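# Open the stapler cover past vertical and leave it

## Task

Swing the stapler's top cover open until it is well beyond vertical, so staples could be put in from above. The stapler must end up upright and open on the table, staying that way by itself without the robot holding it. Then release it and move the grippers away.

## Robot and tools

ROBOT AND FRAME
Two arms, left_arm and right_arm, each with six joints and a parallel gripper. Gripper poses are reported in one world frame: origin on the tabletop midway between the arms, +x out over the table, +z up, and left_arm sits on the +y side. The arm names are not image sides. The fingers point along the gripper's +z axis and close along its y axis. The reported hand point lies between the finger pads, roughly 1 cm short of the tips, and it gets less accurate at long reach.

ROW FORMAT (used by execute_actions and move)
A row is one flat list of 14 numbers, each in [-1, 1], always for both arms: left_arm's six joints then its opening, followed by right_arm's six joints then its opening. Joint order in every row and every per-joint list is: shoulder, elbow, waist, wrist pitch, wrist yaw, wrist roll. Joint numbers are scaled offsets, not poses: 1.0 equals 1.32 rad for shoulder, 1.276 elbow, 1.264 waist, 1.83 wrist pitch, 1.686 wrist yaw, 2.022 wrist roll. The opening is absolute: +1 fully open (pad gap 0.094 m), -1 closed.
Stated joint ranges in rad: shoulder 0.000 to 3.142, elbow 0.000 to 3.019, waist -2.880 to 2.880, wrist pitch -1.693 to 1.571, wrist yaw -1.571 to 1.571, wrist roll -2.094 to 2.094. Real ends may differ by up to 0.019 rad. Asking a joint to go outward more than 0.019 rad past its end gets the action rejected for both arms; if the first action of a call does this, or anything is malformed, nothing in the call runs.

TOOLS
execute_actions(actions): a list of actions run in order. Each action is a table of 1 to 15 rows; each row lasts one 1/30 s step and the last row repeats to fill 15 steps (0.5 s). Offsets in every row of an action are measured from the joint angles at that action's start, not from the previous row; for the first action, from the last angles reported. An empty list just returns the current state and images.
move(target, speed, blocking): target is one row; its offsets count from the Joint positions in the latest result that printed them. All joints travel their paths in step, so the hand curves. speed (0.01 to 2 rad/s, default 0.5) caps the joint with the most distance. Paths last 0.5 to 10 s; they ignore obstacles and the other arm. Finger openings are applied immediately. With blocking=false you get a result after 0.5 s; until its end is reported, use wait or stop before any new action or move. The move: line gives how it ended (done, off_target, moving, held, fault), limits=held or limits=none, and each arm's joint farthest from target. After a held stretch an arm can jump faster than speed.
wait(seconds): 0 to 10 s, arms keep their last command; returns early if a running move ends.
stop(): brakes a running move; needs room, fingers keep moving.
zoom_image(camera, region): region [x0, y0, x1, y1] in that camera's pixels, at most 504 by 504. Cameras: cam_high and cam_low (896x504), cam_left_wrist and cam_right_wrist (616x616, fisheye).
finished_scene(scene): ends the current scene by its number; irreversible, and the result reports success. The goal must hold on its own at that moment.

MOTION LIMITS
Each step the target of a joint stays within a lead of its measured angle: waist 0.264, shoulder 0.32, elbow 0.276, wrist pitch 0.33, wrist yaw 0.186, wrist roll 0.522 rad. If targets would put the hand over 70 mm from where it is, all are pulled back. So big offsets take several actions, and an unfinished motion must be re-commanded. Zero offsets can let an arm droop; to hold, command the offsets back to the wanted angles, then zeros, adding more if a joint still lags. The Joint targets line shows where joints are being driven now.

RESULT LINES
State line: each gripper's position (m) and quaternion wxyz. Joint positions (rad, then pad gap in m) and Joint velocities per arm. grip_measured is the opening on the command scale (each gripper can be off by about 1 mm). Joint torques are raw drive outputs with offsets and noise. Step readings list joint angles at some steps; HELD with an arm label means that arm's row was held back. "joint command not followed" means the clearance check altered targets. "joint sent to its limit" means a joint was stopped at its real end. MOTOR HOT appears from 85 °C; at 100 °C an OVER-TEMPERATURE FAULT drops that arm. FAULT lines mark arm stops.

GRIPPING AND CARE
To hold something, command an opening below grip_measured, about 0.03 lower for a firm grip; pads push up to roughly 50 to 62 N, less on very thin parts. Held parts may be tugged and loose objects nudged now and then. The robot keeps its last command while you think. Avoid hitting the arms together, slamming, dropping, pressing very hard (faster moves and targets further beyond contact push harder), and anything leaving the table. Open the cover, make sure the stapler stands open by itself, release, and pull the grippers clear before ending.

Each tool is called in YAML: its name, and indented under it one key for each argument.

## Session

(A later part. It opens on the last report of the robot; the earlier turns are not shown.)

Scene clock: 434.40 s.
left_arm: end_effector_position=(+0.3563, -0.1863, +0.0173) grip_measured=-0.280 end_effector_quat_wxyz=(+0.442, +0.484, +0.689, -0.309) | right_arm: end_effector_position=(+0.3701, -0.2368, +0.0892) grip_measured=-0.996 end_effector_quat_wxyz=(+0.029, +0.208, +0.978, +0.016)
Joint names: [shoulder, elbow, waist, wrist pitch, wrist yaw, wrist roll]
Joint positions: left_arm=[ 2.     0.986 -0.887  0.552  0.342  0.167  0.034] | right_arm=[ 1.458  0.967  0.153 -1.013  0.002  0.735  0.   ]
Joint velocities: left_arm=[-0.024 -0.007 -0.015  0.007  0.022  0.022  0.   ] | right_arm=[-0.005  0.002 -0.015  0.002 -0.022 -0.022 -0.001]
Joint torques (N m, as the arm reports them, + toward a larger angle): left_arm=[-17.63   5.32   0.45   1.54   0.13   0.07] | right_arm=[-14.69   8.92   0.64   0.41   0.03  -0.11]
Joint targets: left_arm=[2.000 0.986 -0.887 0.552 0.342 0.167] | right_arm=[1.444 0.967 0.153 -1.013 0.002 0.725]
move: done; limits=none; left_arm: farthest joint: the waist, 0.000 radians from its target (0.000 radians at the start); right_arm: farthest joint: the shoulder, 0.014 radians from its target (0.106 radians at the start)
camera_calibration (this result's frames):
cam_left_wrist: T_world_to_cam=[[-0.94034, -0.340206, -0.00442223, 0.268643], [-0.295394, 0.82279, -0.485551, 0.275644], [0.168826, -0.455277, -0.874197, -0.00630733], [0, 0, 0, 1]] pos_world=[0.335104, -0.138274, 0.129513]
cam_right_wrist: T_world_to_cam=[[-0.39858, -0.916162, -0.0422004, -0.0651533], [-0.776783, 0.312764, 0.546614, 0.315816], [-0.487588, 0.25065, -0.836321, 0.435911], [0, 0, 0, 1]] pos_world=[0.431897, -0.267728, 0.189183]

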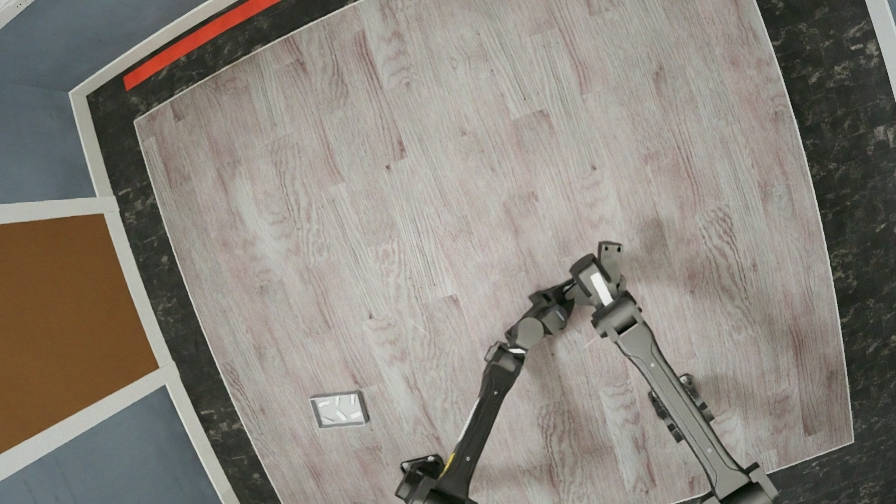

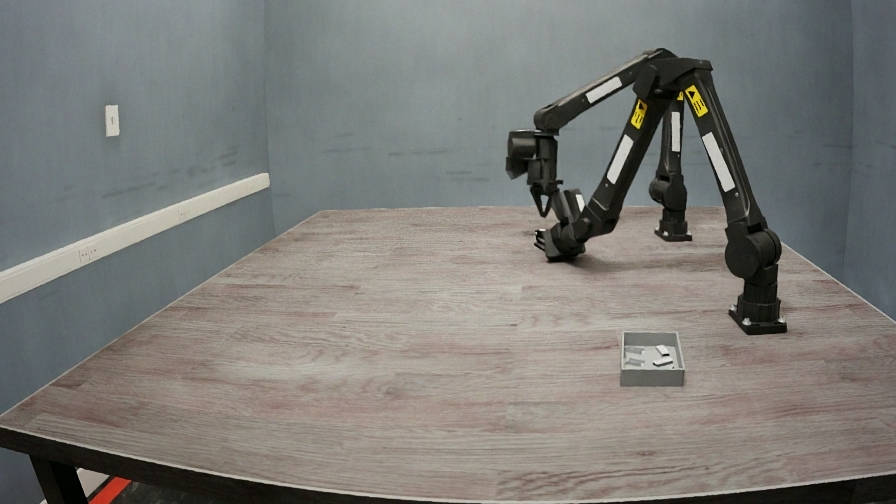

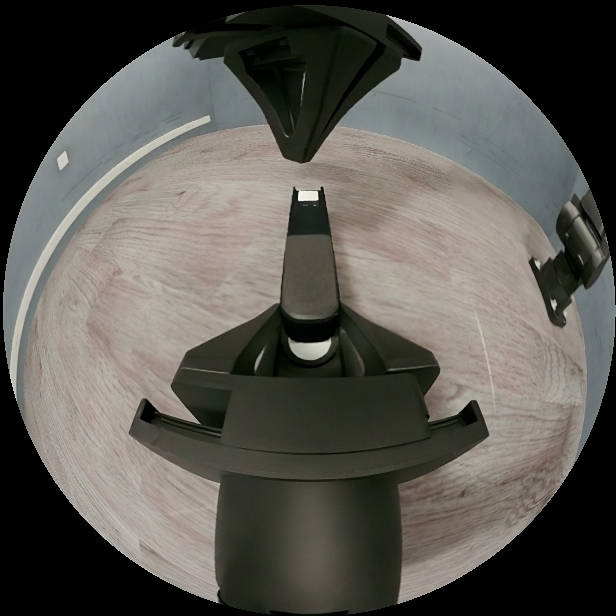

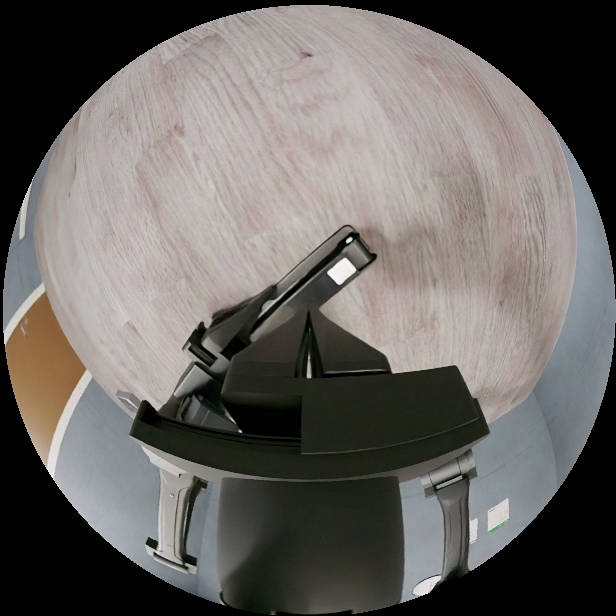

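move:
  target: [0,0,0,0,0,0,-0.32, 0.0798,-0.0135,-0.0558,0.0173,-0.001,-0.415,-1]
  speed: 0.8

zoom_image:
  camera: "cam_left_wrist"
  region: [250, 130, 370, 250]

Scene clock: 475.53 s.
left_arm: end_effector_position=(+0.3563, -0.1863, +0.0173) grip_measured=-0.280 end_effector_quat_wxyz=(+0.442, +0.484, +0.689, -0.309) | right_arm: end_effector_position=(+0.3732, -0.2617, +0.0560) grip_measured=-0.996 end_effector_quat_wxyz=(-0.000, -0.173, +0.985, -0.001)
Joint names: [shoulder, elbow, waist, wrist pitch, wrist yaw, wrist roll]
Joint positions: left_arm=[ 2.     0.986 -0.887  0.552  0.342  0.167  0.034] | right_arm=[ 1.536  0.956  0.091 -0.991  0.002 -0.095  0.   ]
Joint velocities: left_arm=[-0.024 -0.002 -0.005 -0.007 -0.007  0.037  0.   ] | right_arm=[-0.015  0.007  0.024 -0.012 -0.007 -0.037 -0.001]
Joint torques (N m, as the arm reports them, + toward a larger angle): left_arm=[-17.39   5.35   0.44   1.59   0.14   0.06] | right_arm=[-12.02   7.82  -0.09   0.65  -0.13  -0.11]
Joint targets: left_arm=[2.000 0.986 -0.887 0.552 0.342 0.167] | right_arm=[1.563 0.949 0.083 -0.981 0.000 -0.105]
move: off_target (right_arm); limits=none; left_arm: farthest joint: the waist, 0.000 radians from its target (0.000 radians at the start); right_arm: farthest joint: the shoulder, 0.027 radians from its target (0.106 radians at the start)
camera_calibration (this result's frames):
cam_left_wrist: T_world_to_cam=[[-0.94034, -0.340206, -0.00442223, 0.268643], [-0.295394, 0.82279, -0.485551, 0.275644], [0.168826, -0.455277, -0.874197, -0.00630733], [0, 0, 0, 1]] pos_world=[0.335104, -0.138274, 0.129513]
cam_right_wrist: T_world_to_cam=[[0.34869, -0.937234, 0.00266819, -0.375008], [-0.757406, -0.280108, 0.58981, 0.179325], [-0.552043, -0.207682, -0.807538, 0.318483], [0, 0, 0, 1]] pos_world=[0.4424, -0.235097, 0.15242]

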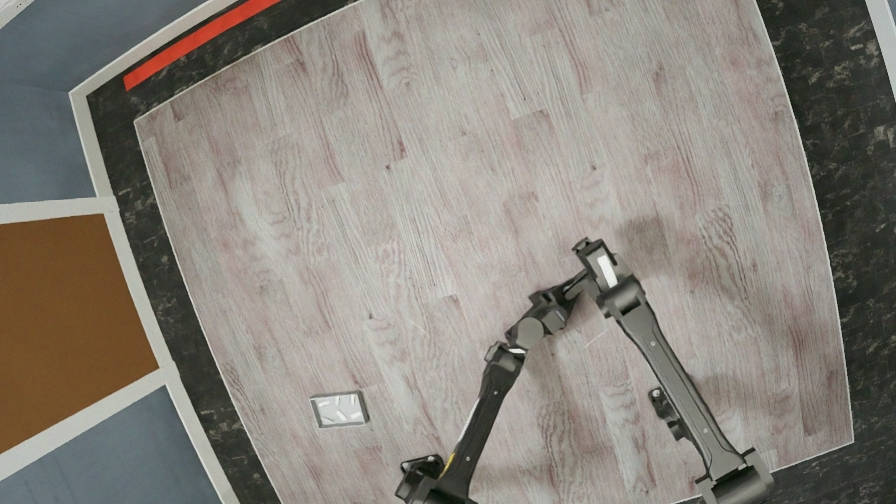

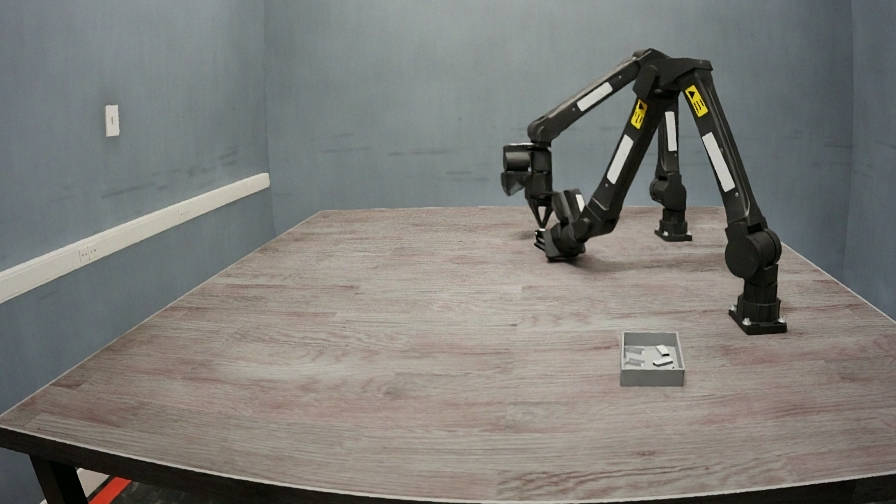

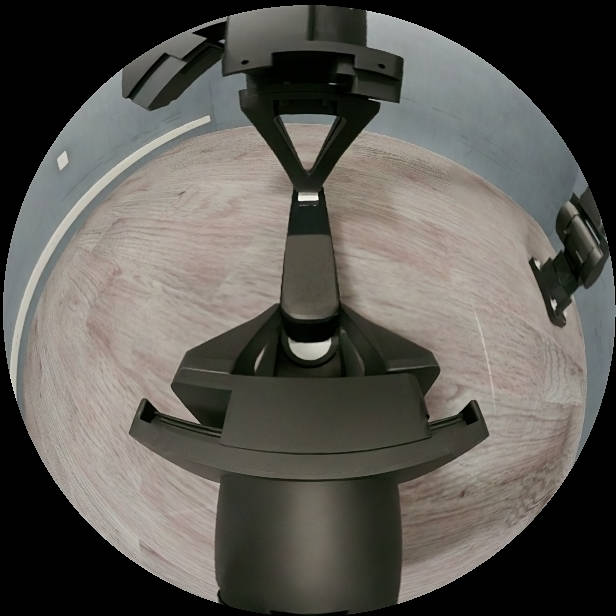

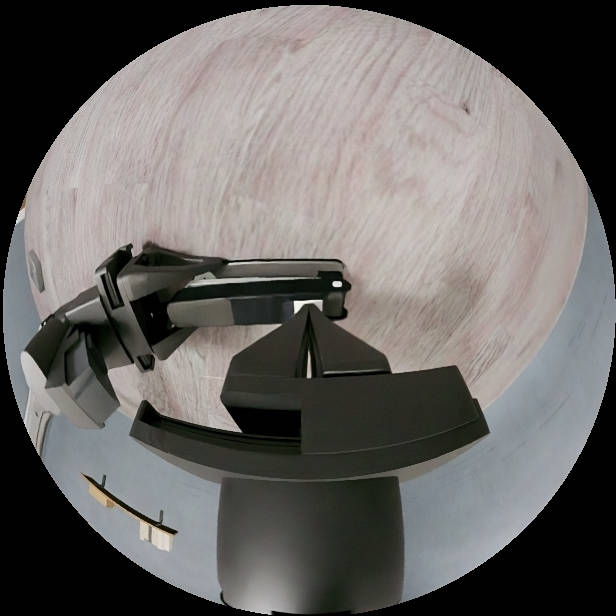

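Region (250, 130, 370, 250) of cam_left_wrist's 616x616 image, scaled by 4.200, with more detail than that image has.

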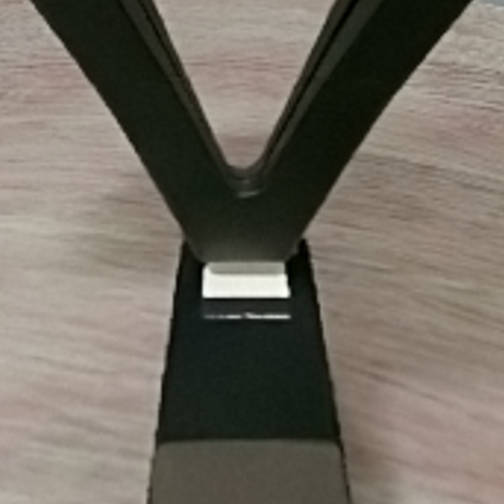

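zoom_image:
  camera: "cam_right_wrist"
  region: [150, 230, 370, 340]

Region (150, 230, 370, 340) of cam_right_wrist's 616x616 image, scaled by 2.291, with more detail than that image has.

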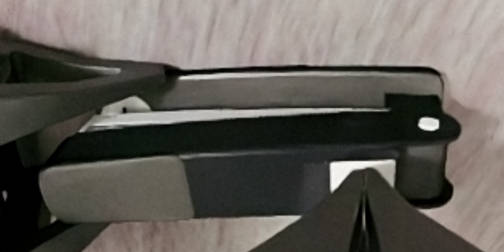

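move:
  target: [0,0,0,0,0,0,-0.32, 0.053,-0.0055,-0.003,0.003,-0.001,-0.003,-1]
  speed: 0.06

zoom_image:
  camera: "cam_left_wrist"
  region: [250, 130, 370, 250]

Scene clock: 481.77 s.
left_arm: end_effector_position=(+0.3563, -0.1863, +0.0173) grip_measured=-0.280 end_effector_quat_wxyz=(+0.442, +0.484, +0.689, -0.309) | right_arm: end_effector_position=(+0.3724, -0.2619, +0.0518) grip_measured=-0.996 end_effector_quat_wxyz=(-0.006, -0.173, +0.985, -0.002)
Joint names: [shoulder, elbow, waist, wrist pitch, wrist yaw, wrist roll]
Joint positions: left_arm=[ 2.     0.986 -0.887  0.552  0.342  0.167  0.034] | right_arm=[ 1.548  0.956  0.091 -0.991  0.002 -0.096  0.   ]
Joint velocities: left_arm=[-0.005  0.012 -0.005 -0.022  0.022  0.007  0.001] | right_arm=[-0.015 -0.002  0.005 -0.012 -0.007 -0.037  0.001]
Joint torques (N m, as the arm reports them, + toward a larger angle): left_arm=[-17.34   5.34   0.6    1.56   0.13   0.07] | right_arm=[-9.21  7.71  0.31  0.5  -0.12 -0.03]
Joint targets: left_arm=[2.000 0.986 -0.887 0.552 0.342 0.167] | right_arm=[1.607 0.949 0.087 -0.985 0.000 -0.101]
move: off_target (right_arm); limits=none; left_arm: farthest joint: the waist, 0.000 radians from its target (0.000 radians at the start); right_arm: farthest joint: the shoulder, 0.058 radians from its target (0.070 radians at the start)
camera_calibration (this result's frames):
cam_left_wrist: T_world_to_cam=[[-0.94034, -0.340206, -0.00442223, 0.268643], [-0.295394, 0.82279, -0.485551, 0.275644], [0.168826, -0.455277, -0.874197, -0.00630733], [0, 0, 0, 1]] pos_world=[0.335104, -0.138274, 0.129513]
cam_right_wrist: T_world_to_cam=[[0.349071, -0.937095, 0.00148204, -0.37495], [-0.750712, -0.278695, 0.598966, 0.178545], [-0.560875, -0.210194, -0.800773, 0.316797], [0, 0, 0, 1]] pos_world=[0.442604, -0.235015, 0.147295]

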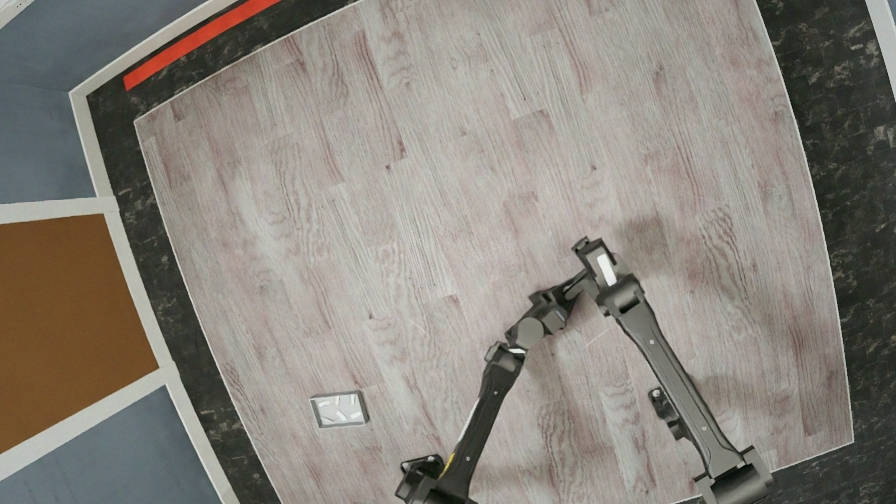

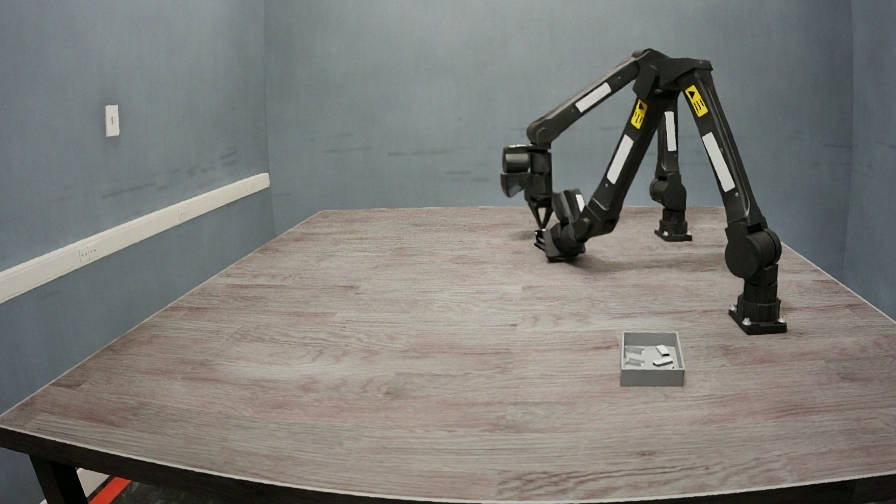

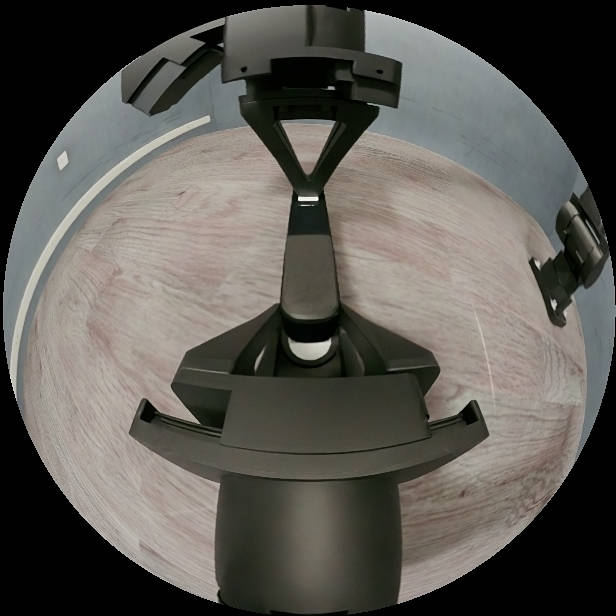

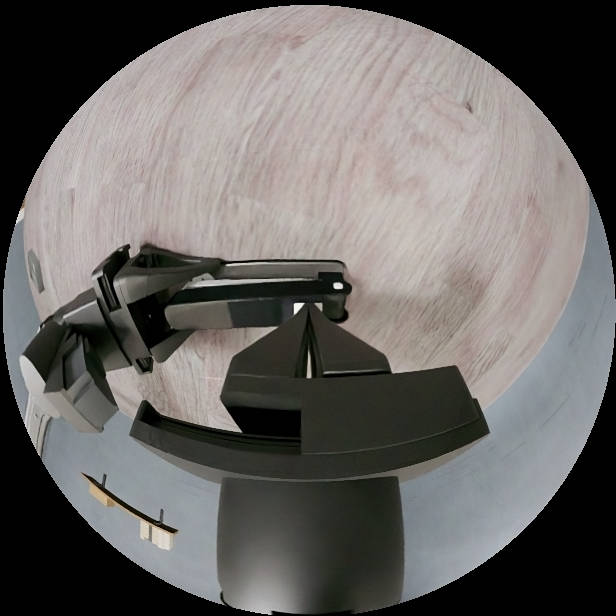

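Region (250, 130, 370, 250) of cam_left_wrist's 616x616 image, scaled by 4.200, with more detail than that image has.

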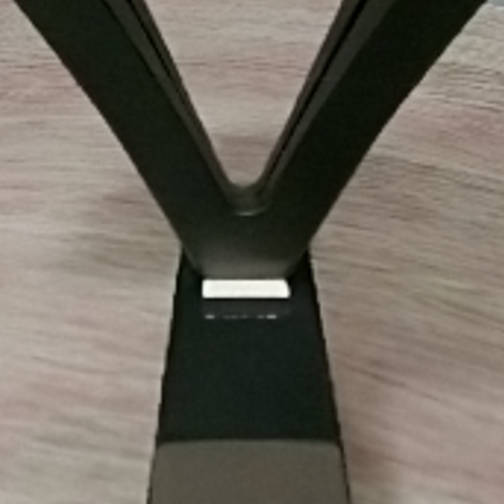

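move:
  target: [0,0,0,0,0,0,-0.32, 0.076,-0.02,-0.003,0.003,-0.001,-0.003,-1]
  speed: 0.06

zoom_image:
  camera: "cam_left_wrist"
  region: [250, 130, 370, 250]

Scene clock: 485.47 s.
left_arm: end_effector_position=(+0.3563, -0.1863, +0.0173) grip_measured=-0.280 end_effector_quat_wxyz=(+0.442, +0.484, +0.689, -0.309) | right_arm: end_effector_position=(+0.3718, -0.2621, +0.0506) grip_measured=-0.996 end_effector_quat_wxyz=(-0.008, -0.173, +0.985, -0.002)
Joint names: [shoulder, elbow, waist, wrist pitch, wrist yaw, wrist roll]
Joint positions: left_arm=[ 2.     0.986 -0.887  0.552  0.342  0.167  0.034] | right_arm=[ 1.551  0.956  0.091 -0.992  0.002 -0.096  0.   ]
Joint velocities: left_arm=[ 0.005 -0.007 -0.005 -0.007 -0.022  0.037  0.001] | right_arm=[-0.005 -0.002  0.015  0.017  0.022  0.066 -0.001]
Joint torques (N m, as the arm reports them, + toward a larger angle): left_arm=[-17.32   5.36   0.53   1.56   0.13   0.07] | right_arm=[-5.84  6.1   0.33  0.54 -0.13 -0.03]
Joint targets: left_arm=[2.000 0.986 -0.887 0.552 0.342 0.167] | right_arm=[1.648 0.930 0.087 -0.985 0.000 -0.102]
move: off_target (right_arm); limits=none; left_arm: farthest joint: the waist, 0.000 radians from its target (0.000 radians at the start); right_arm: farthest joint: the shoulder, 0.098 radians from its target (0.101 radians at the start)
camera_calibration (this result's frames):
cam_left_wrist: T_world_to_cam=[[-0.94034, -0.340206, -0.00442223, 0.268643], [-0.295394, 0.82279, -0.485551, 0.275644], [0.168826, -0.455277, -0.874197, -0.00630733], [0, 0, 0, 1]] pos_world=[0.335104, -0.138274, 0.129513]
cam_right_wrist: T_world_to_cam=[[0.349076, -0.937094, 0.0010076, -0.374862], [-0.748049, -0.278008, 0.602606, 0.177738], [-0.564418, -0.211109, -0.798038, 0.316461], [0, 0, 0, 1]] pos_world=[0.442428, -0.235061, 0.14582]

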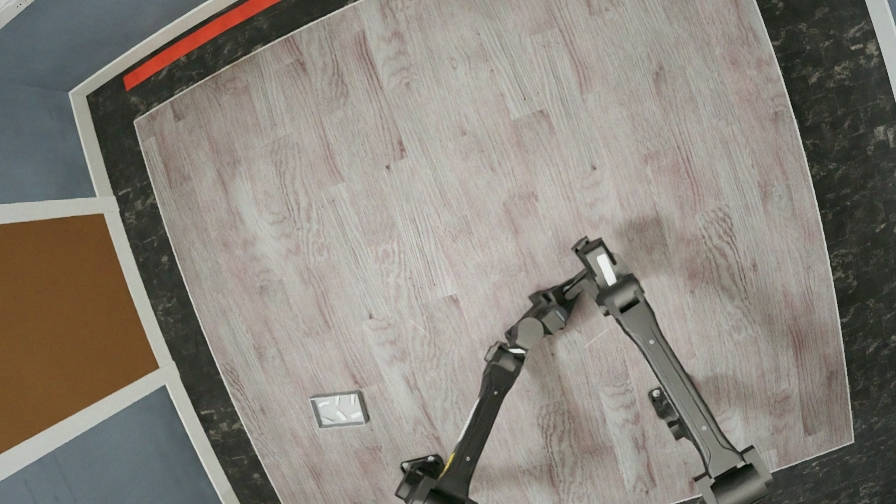

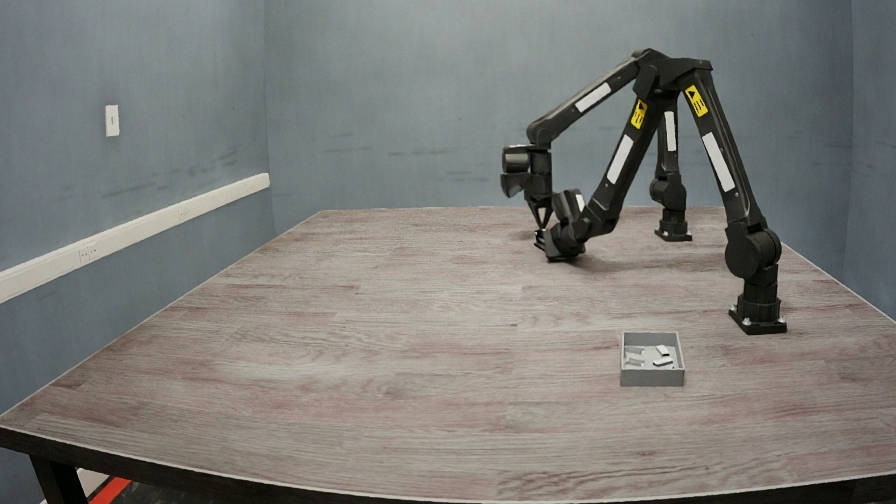

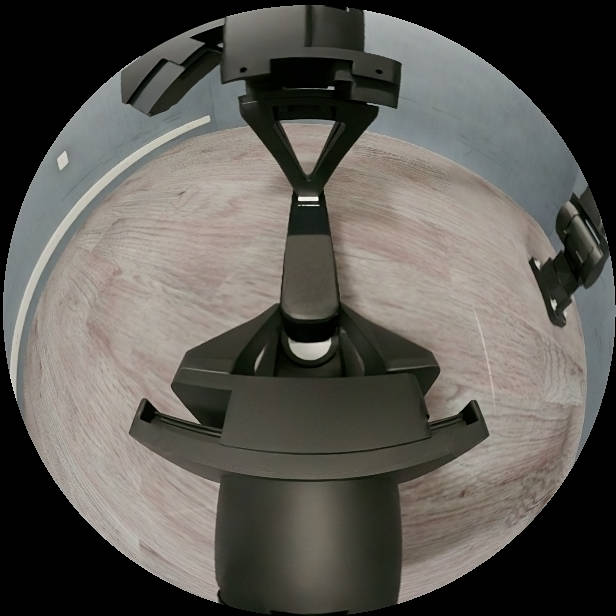

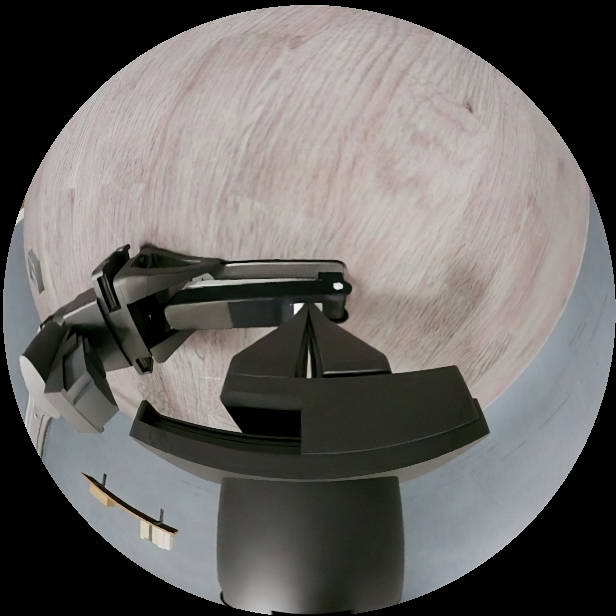

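Region (250, 130, 370, 250) of cam_left_wrist's 616x616 image, scaled by 4.200, with more detail than that image has.

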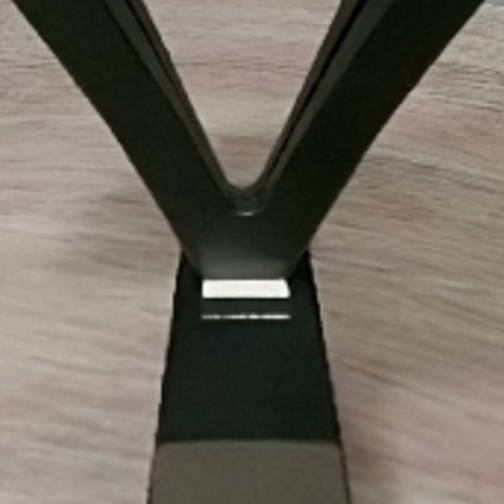

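move:
  target: [0,0,0,0,0,0,-0.32, -0.032,-0.004,0,0,0,0,-1]
  speed: 0.2

Scene clock: 502.57 s.
left_arm: end_effector_position=(+0.3563, -0.1863, +0.0173) grip_measured=-0.280 end_effector_quat_wxyz=(+0.442, +0.484, +0.689, -0.309) | right_arm: end_effector_position=(+0.3741, -0.2615, +0.0617) grip_measured=-0.996 end_effector_quat_wxyz=(+0.007, -0.173, +0.985, -0.001)
Joint names: [shoulder, elbow, waist, wrist pitch, wrist yaw, wrist roll]
Joint positions: left_arm=[ 2.     0.986 -0.887  0.552  0.342  0.167  0.034] | right_arm=[ 1.522  0.957  0.091 -0.993  0.002 -0.096  0.   ]
Joint velocities: left_arm=[-0.005  0.007 -0.005  0.002 -0.051  0.022  0.001] | right_arm=[-0.005  0.007 -0.005  0.007  0.022 -0.022  0.   ]
Joint torques (N m, as the arm reports them, + toward a larger angle): left_arm=[-17.43   5.38   0.55   1.53   0.13   0.07] | right_arm=[-15.45   7.94   0.61   0.33  -0.06   0.03]
Joint targets: left_arm=[2.000 0.986 -0.887 0.552 0.342 0.167] | right_arm=[1.508 0.951 0.091 -0.992 0.002 -0.096]
move: done; limits=none; left_arm: farthest joint: the waist, 0.000 radians from its target (0.000 radians at the start); right_arm: farthest joint: the shoulder, 0.013 radians from its target (0.042 radians at the start)
camera_calibration (this result's frames):
cam_left_wrist: T_world_to_cam=[[-0.94034, -0.340206, -0.00442223, 0.268643], [-0.295394, 0.82279, -0.485551, 0.275644], [0.168826, -0.455277, -0.874197, -0.00630733], [0, 0, 0, 1]] pos_world=[0.335104, -0.138274, 0.129513]
cam_right_wrist: T_world_to_cam=[[0.349004, -0.937112, 0.00405116, -0.375289], [-0.764854, -0.282348, 0.579032, 0.17958], [-0.541474, -0.205183, -0.815295, 0.320779], [0, 0, 0, 1]] pos_world=[0.442024, -0.235165, 0.159067]

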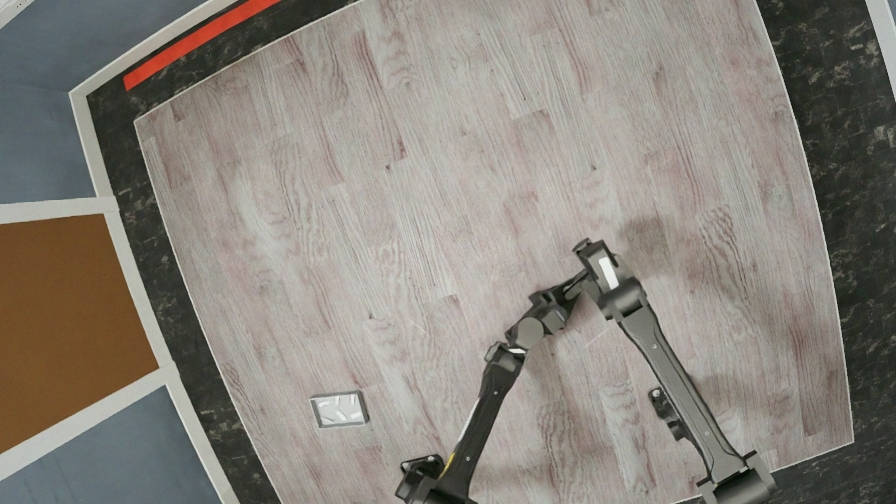

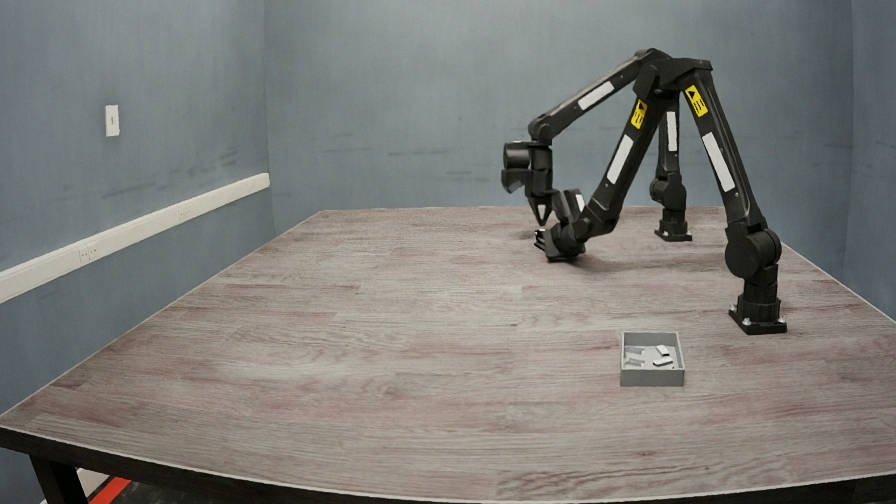

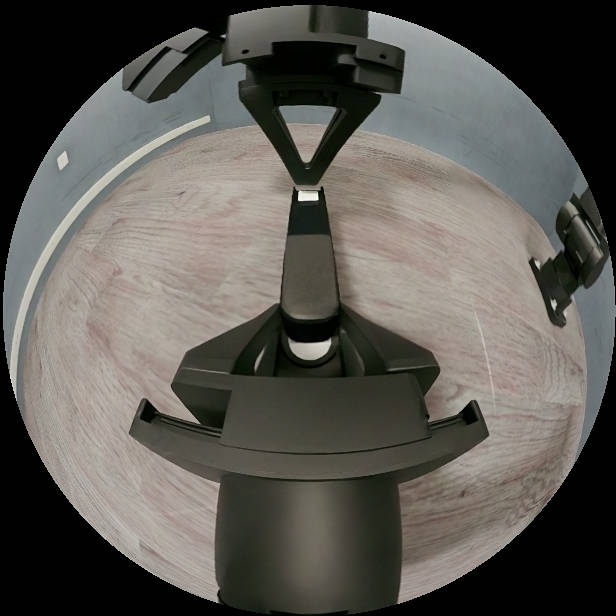

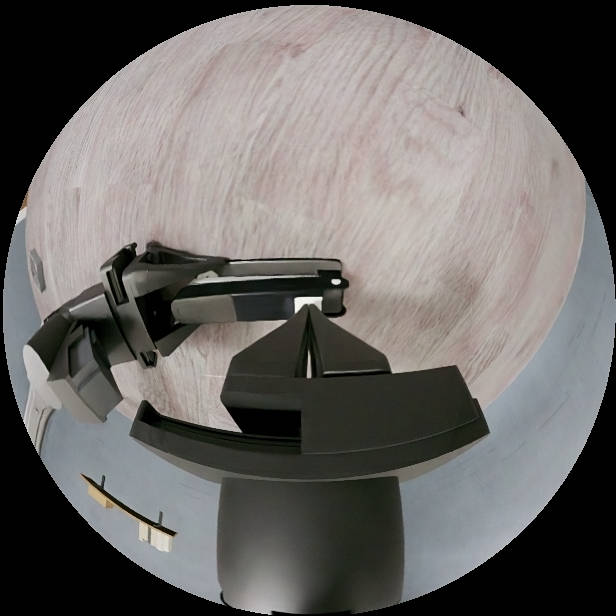

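move:
  target: [0,0,0,0,0,0,-0.32, 0.0305,-0.0161,-0.049,0.0131,-0.1287,-0.030,-1]
  speed: 0.25

zoom_image:
  camera: "cam_right_wrist"
  region: [230, 240, 390, 340]

Scene clock: 506.73 s.
left_arm: end_effector_position=(+0.3563, -0.1863, +0.0173) grip_measured=-0.280 end_effector_quat_wxyz=(+0.442, +0.484, +0.689, -0.309) | right_arm: end_effector_position=(+0.3681, -0.2472, +0.0565) grip_measured=-0.996 end_effector_quat_wxyz=(-0.002, -0.171, +0.980, +0.106)
Joint names: [shoulder, elbow, waist, wrist pitch, wrist yaw, wrist roll]
Joint positions: left_arm=[ 2.     0.986 -0.887  0.552  0.342  0.167  0.034] | right_arm=[ 1.534  0.943  0.037 -0.978 -0.212 -0.147  0.   ]
Joint velocities: left_arm=[ 0.005 -0.007 -0.005 -0.017 -0.007  0.125 -0.   ] | right_arm=[-0.015 -0.012  0.015 -0.002  0.081 -0.051  0.001]
Joint torques (N m, as the arm reports them, + toward a larger angle): left_arm=[-17.28   5.32   0.57   1.52   0.14   0.07] | right_arm=[-12.05   7.73  -0.06   0.67  -0.37  -0.08]
Joint targets: left_arm=[2.000 0.986 -0.887 0.552 0.342 0.167] | right_arm=[1.562 0.936 0.029 -0.969 -0.215 -0.156]
move: off_target (right_arm); limits=none; left_arm: farthest joint: the waist, 0.000 radians from its target (0.000 radians at the start); right_arm: farthest joint: the shoulder, 0.028 radians from its target (0.040 radians at the start)
camera_calibration (this result's frames):
cam_left_wrist: T_world_to_cam=[[-0.94034, -0.340206, -0.00442223, 0.268643], [-0.295394, 0.82279, -0.485551, 0.275644], [0.168826, -0.455277, -0.874197, -0.00630733], [0, 0, 0, 1]] pos_world=[0.335104, -0.138274, 0.129513]
cam_right_wrist: T_world_to_cam=[[0.342812, -0.916312, -0.207007, -0.340458], [-0.73451, -0.398828, 0.549028, 0.143776], [-0.585641, -0.0361647, -0.809763, 0.373897], [0, 0, 0, 1]] pos_world=[0.441287, -0.241102, 0.153354]

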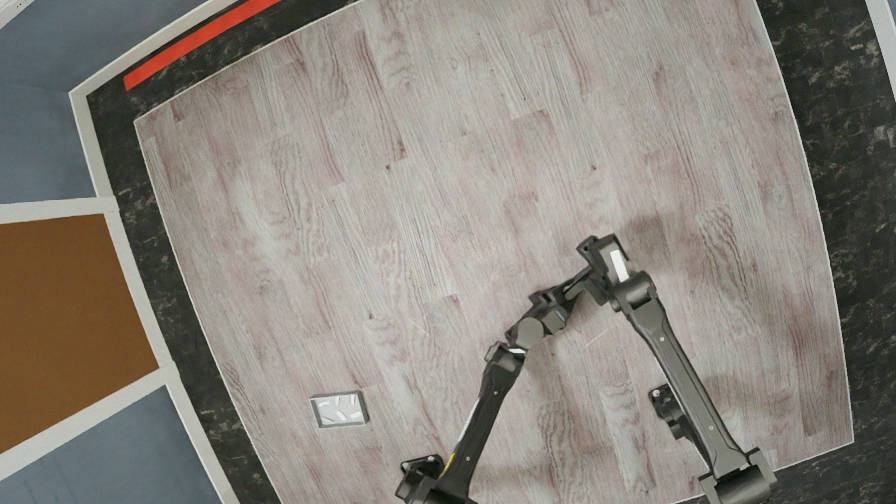

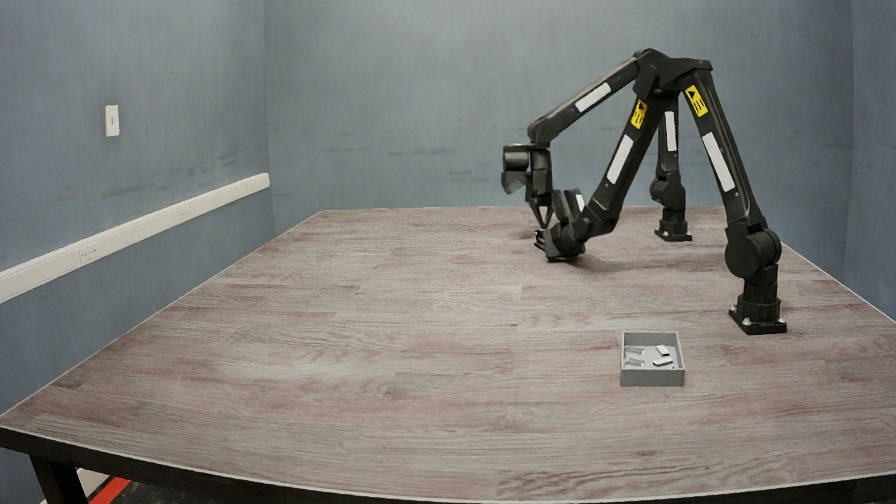

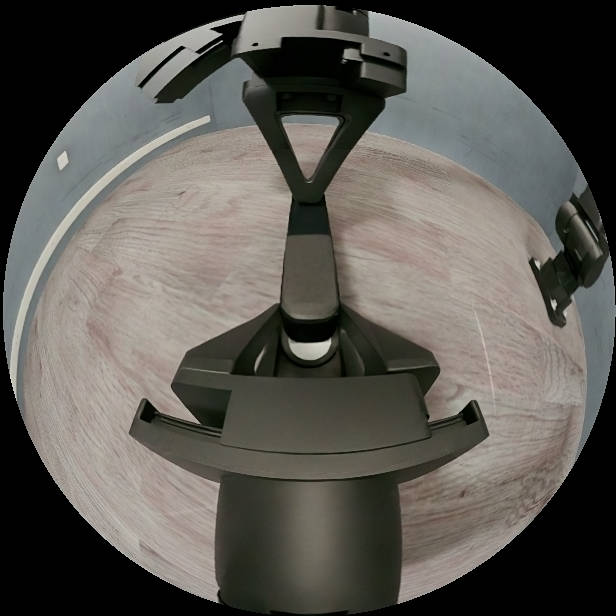

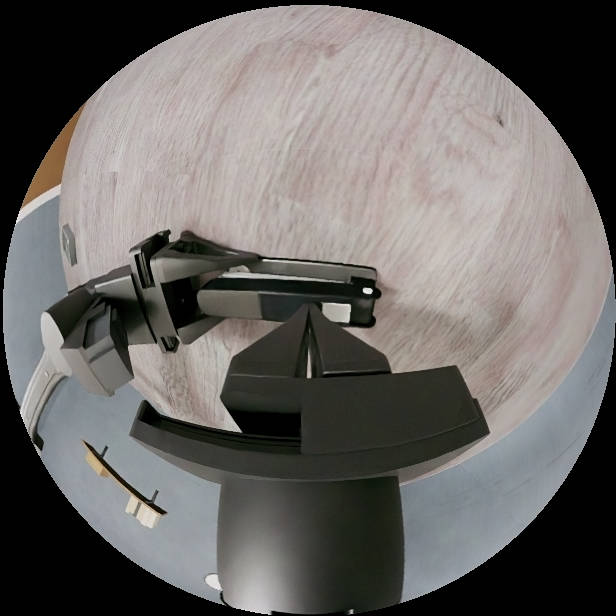

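Region (230, 240, 390, 340) of cam_right_wrist's 616x616 image, scaled by 3.150, with more detail than that image has; it fills the top 315 rows of this view, and the rest is white.

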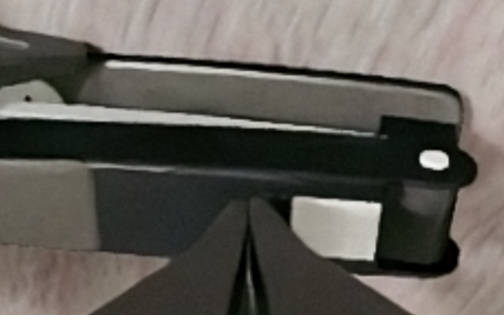

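move:
  target: [0,0,0,0,0,0,-0.32, 0.039,-0.004,-0.002,0.003,0,-0.003,-1]
  speed: 0.06

zoom_image:
  camera: "cam_right_wrist"
  region: [230, 240, 390, 340]

Scene clock: 509.43 s.
left_arm: end_effector_position=(+0.3563, -0.1863, +0.0173) grip_measured=-0.280 end_effector_quat_wxyz=(+0.442, +0.484, +0.689, -0.309) | right_arm: end_effector_position=(+0.3675, -0.2473, +0.0532) grip_measured=-0.996 end_effector_quat_wxyz=(-0.006, -0.171, +0.980, +0.106)
Joint names: [shoulder, elbow, waist, wrist pitch, wrist yaw, wrist roll]
Joint positions: left_arm=[ 2.     0.986 -0.887  0.552  0.342  0.167  0.034] | right_arm=[ 1.543  0.943  0.037 -0.978 -0.212 -0.147  0.   ]
Joint velocities: left_arm=[ 0.005  0.002 -0.005 -0.007 -0.081 -0.037  0.001] | right_arm=[-0.015  0.002 -0.024 -0.022 -0.022  0.007  0.   ]
Joint torques (N m, as the arm reports them, + toward a larger angle): left_arm=[-17.4    5.32   0.66   1.51   0.14   0.06] | right_arm=[-10.36   7.81   0.44   0.47  -0.23  -0.05]
Joint targets: left_arm=[2.000 0.986 -0.887 0.552 0.342 0.167] | right_arm=[1.586 0.938 0.034 -0.973 -0.212 -0.153]
move: off_target (right_arm); limits=none; left_arm: farthest joint: the waist, 0.000 radians from its target (0.000 radians at the start); right_arm: farthest joint: the shoulder, 0.042 radians from its target (0.051 radians at the start)
camera_calibration (this result's frames):
cam_left_wrist: T_world_to_cam=[[-0.94034, -0.340206, -0.00442223, 0.268643], [-0.295394, 0.82279, -0.485551, 0.275644], [0.168826, -0.455277, -0.874197, -0.00630733], [0, 0, 0, 1]] pos_world=[0.335104, -0.138274, 0.129513]
cam_right_wrist: T_world_to_cam=[[0.341384, -0.916541, -0.208349, -0.34049], [-0.729653, -0.398152, 0.555951, 0.143047], [-0.592507, -0.0377705, -0.804679, 0.37273], [0, 0, 0, 1]] pos_world=[0.441457, -0.24104, 0.149461]

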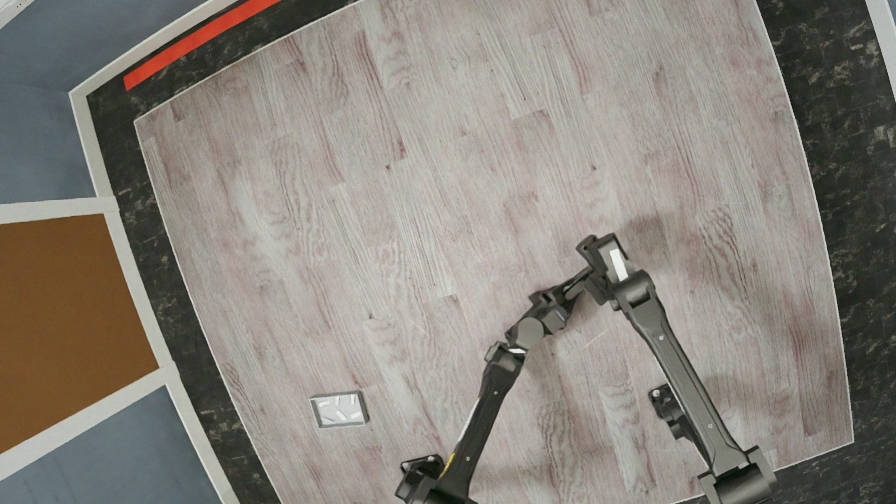

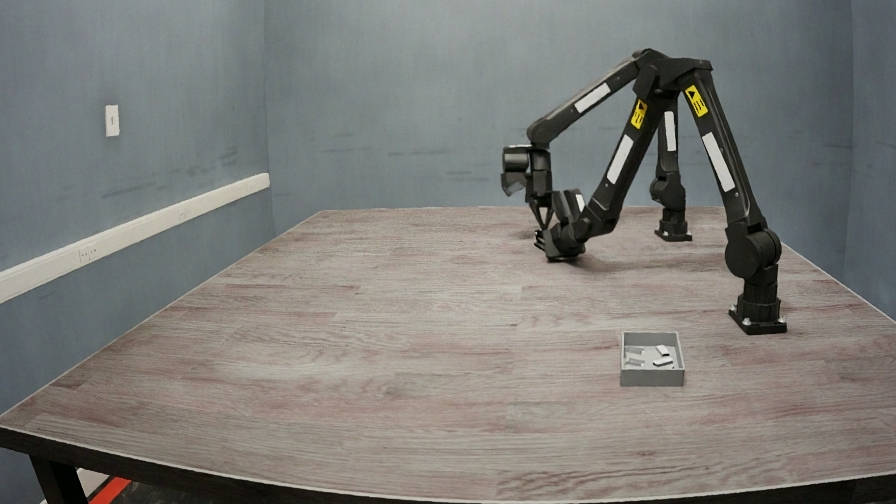

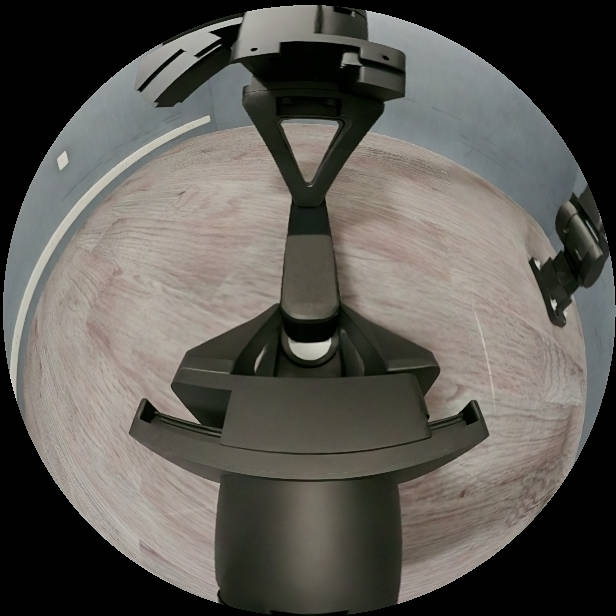

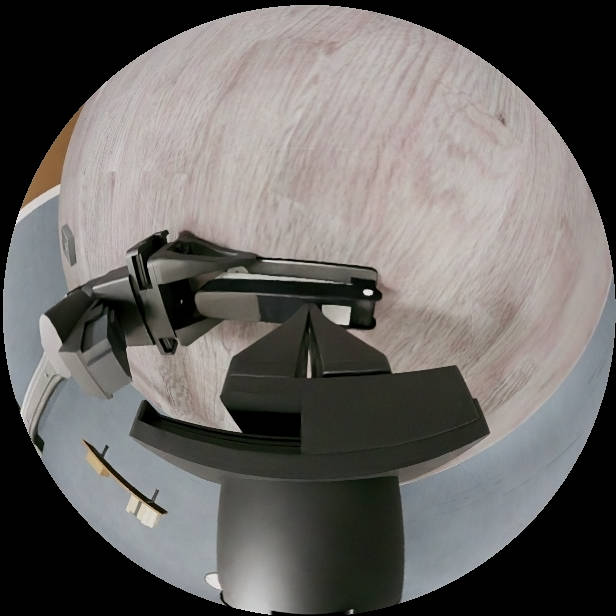

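Region (230, 240, 390, 340) of cam_right_wrist's 616x616 image, scaled by 3.150, with more detail than that image has; it fills the top 315 rows of this view, and the rest is white.

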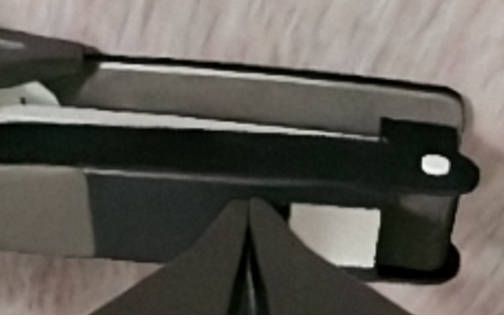

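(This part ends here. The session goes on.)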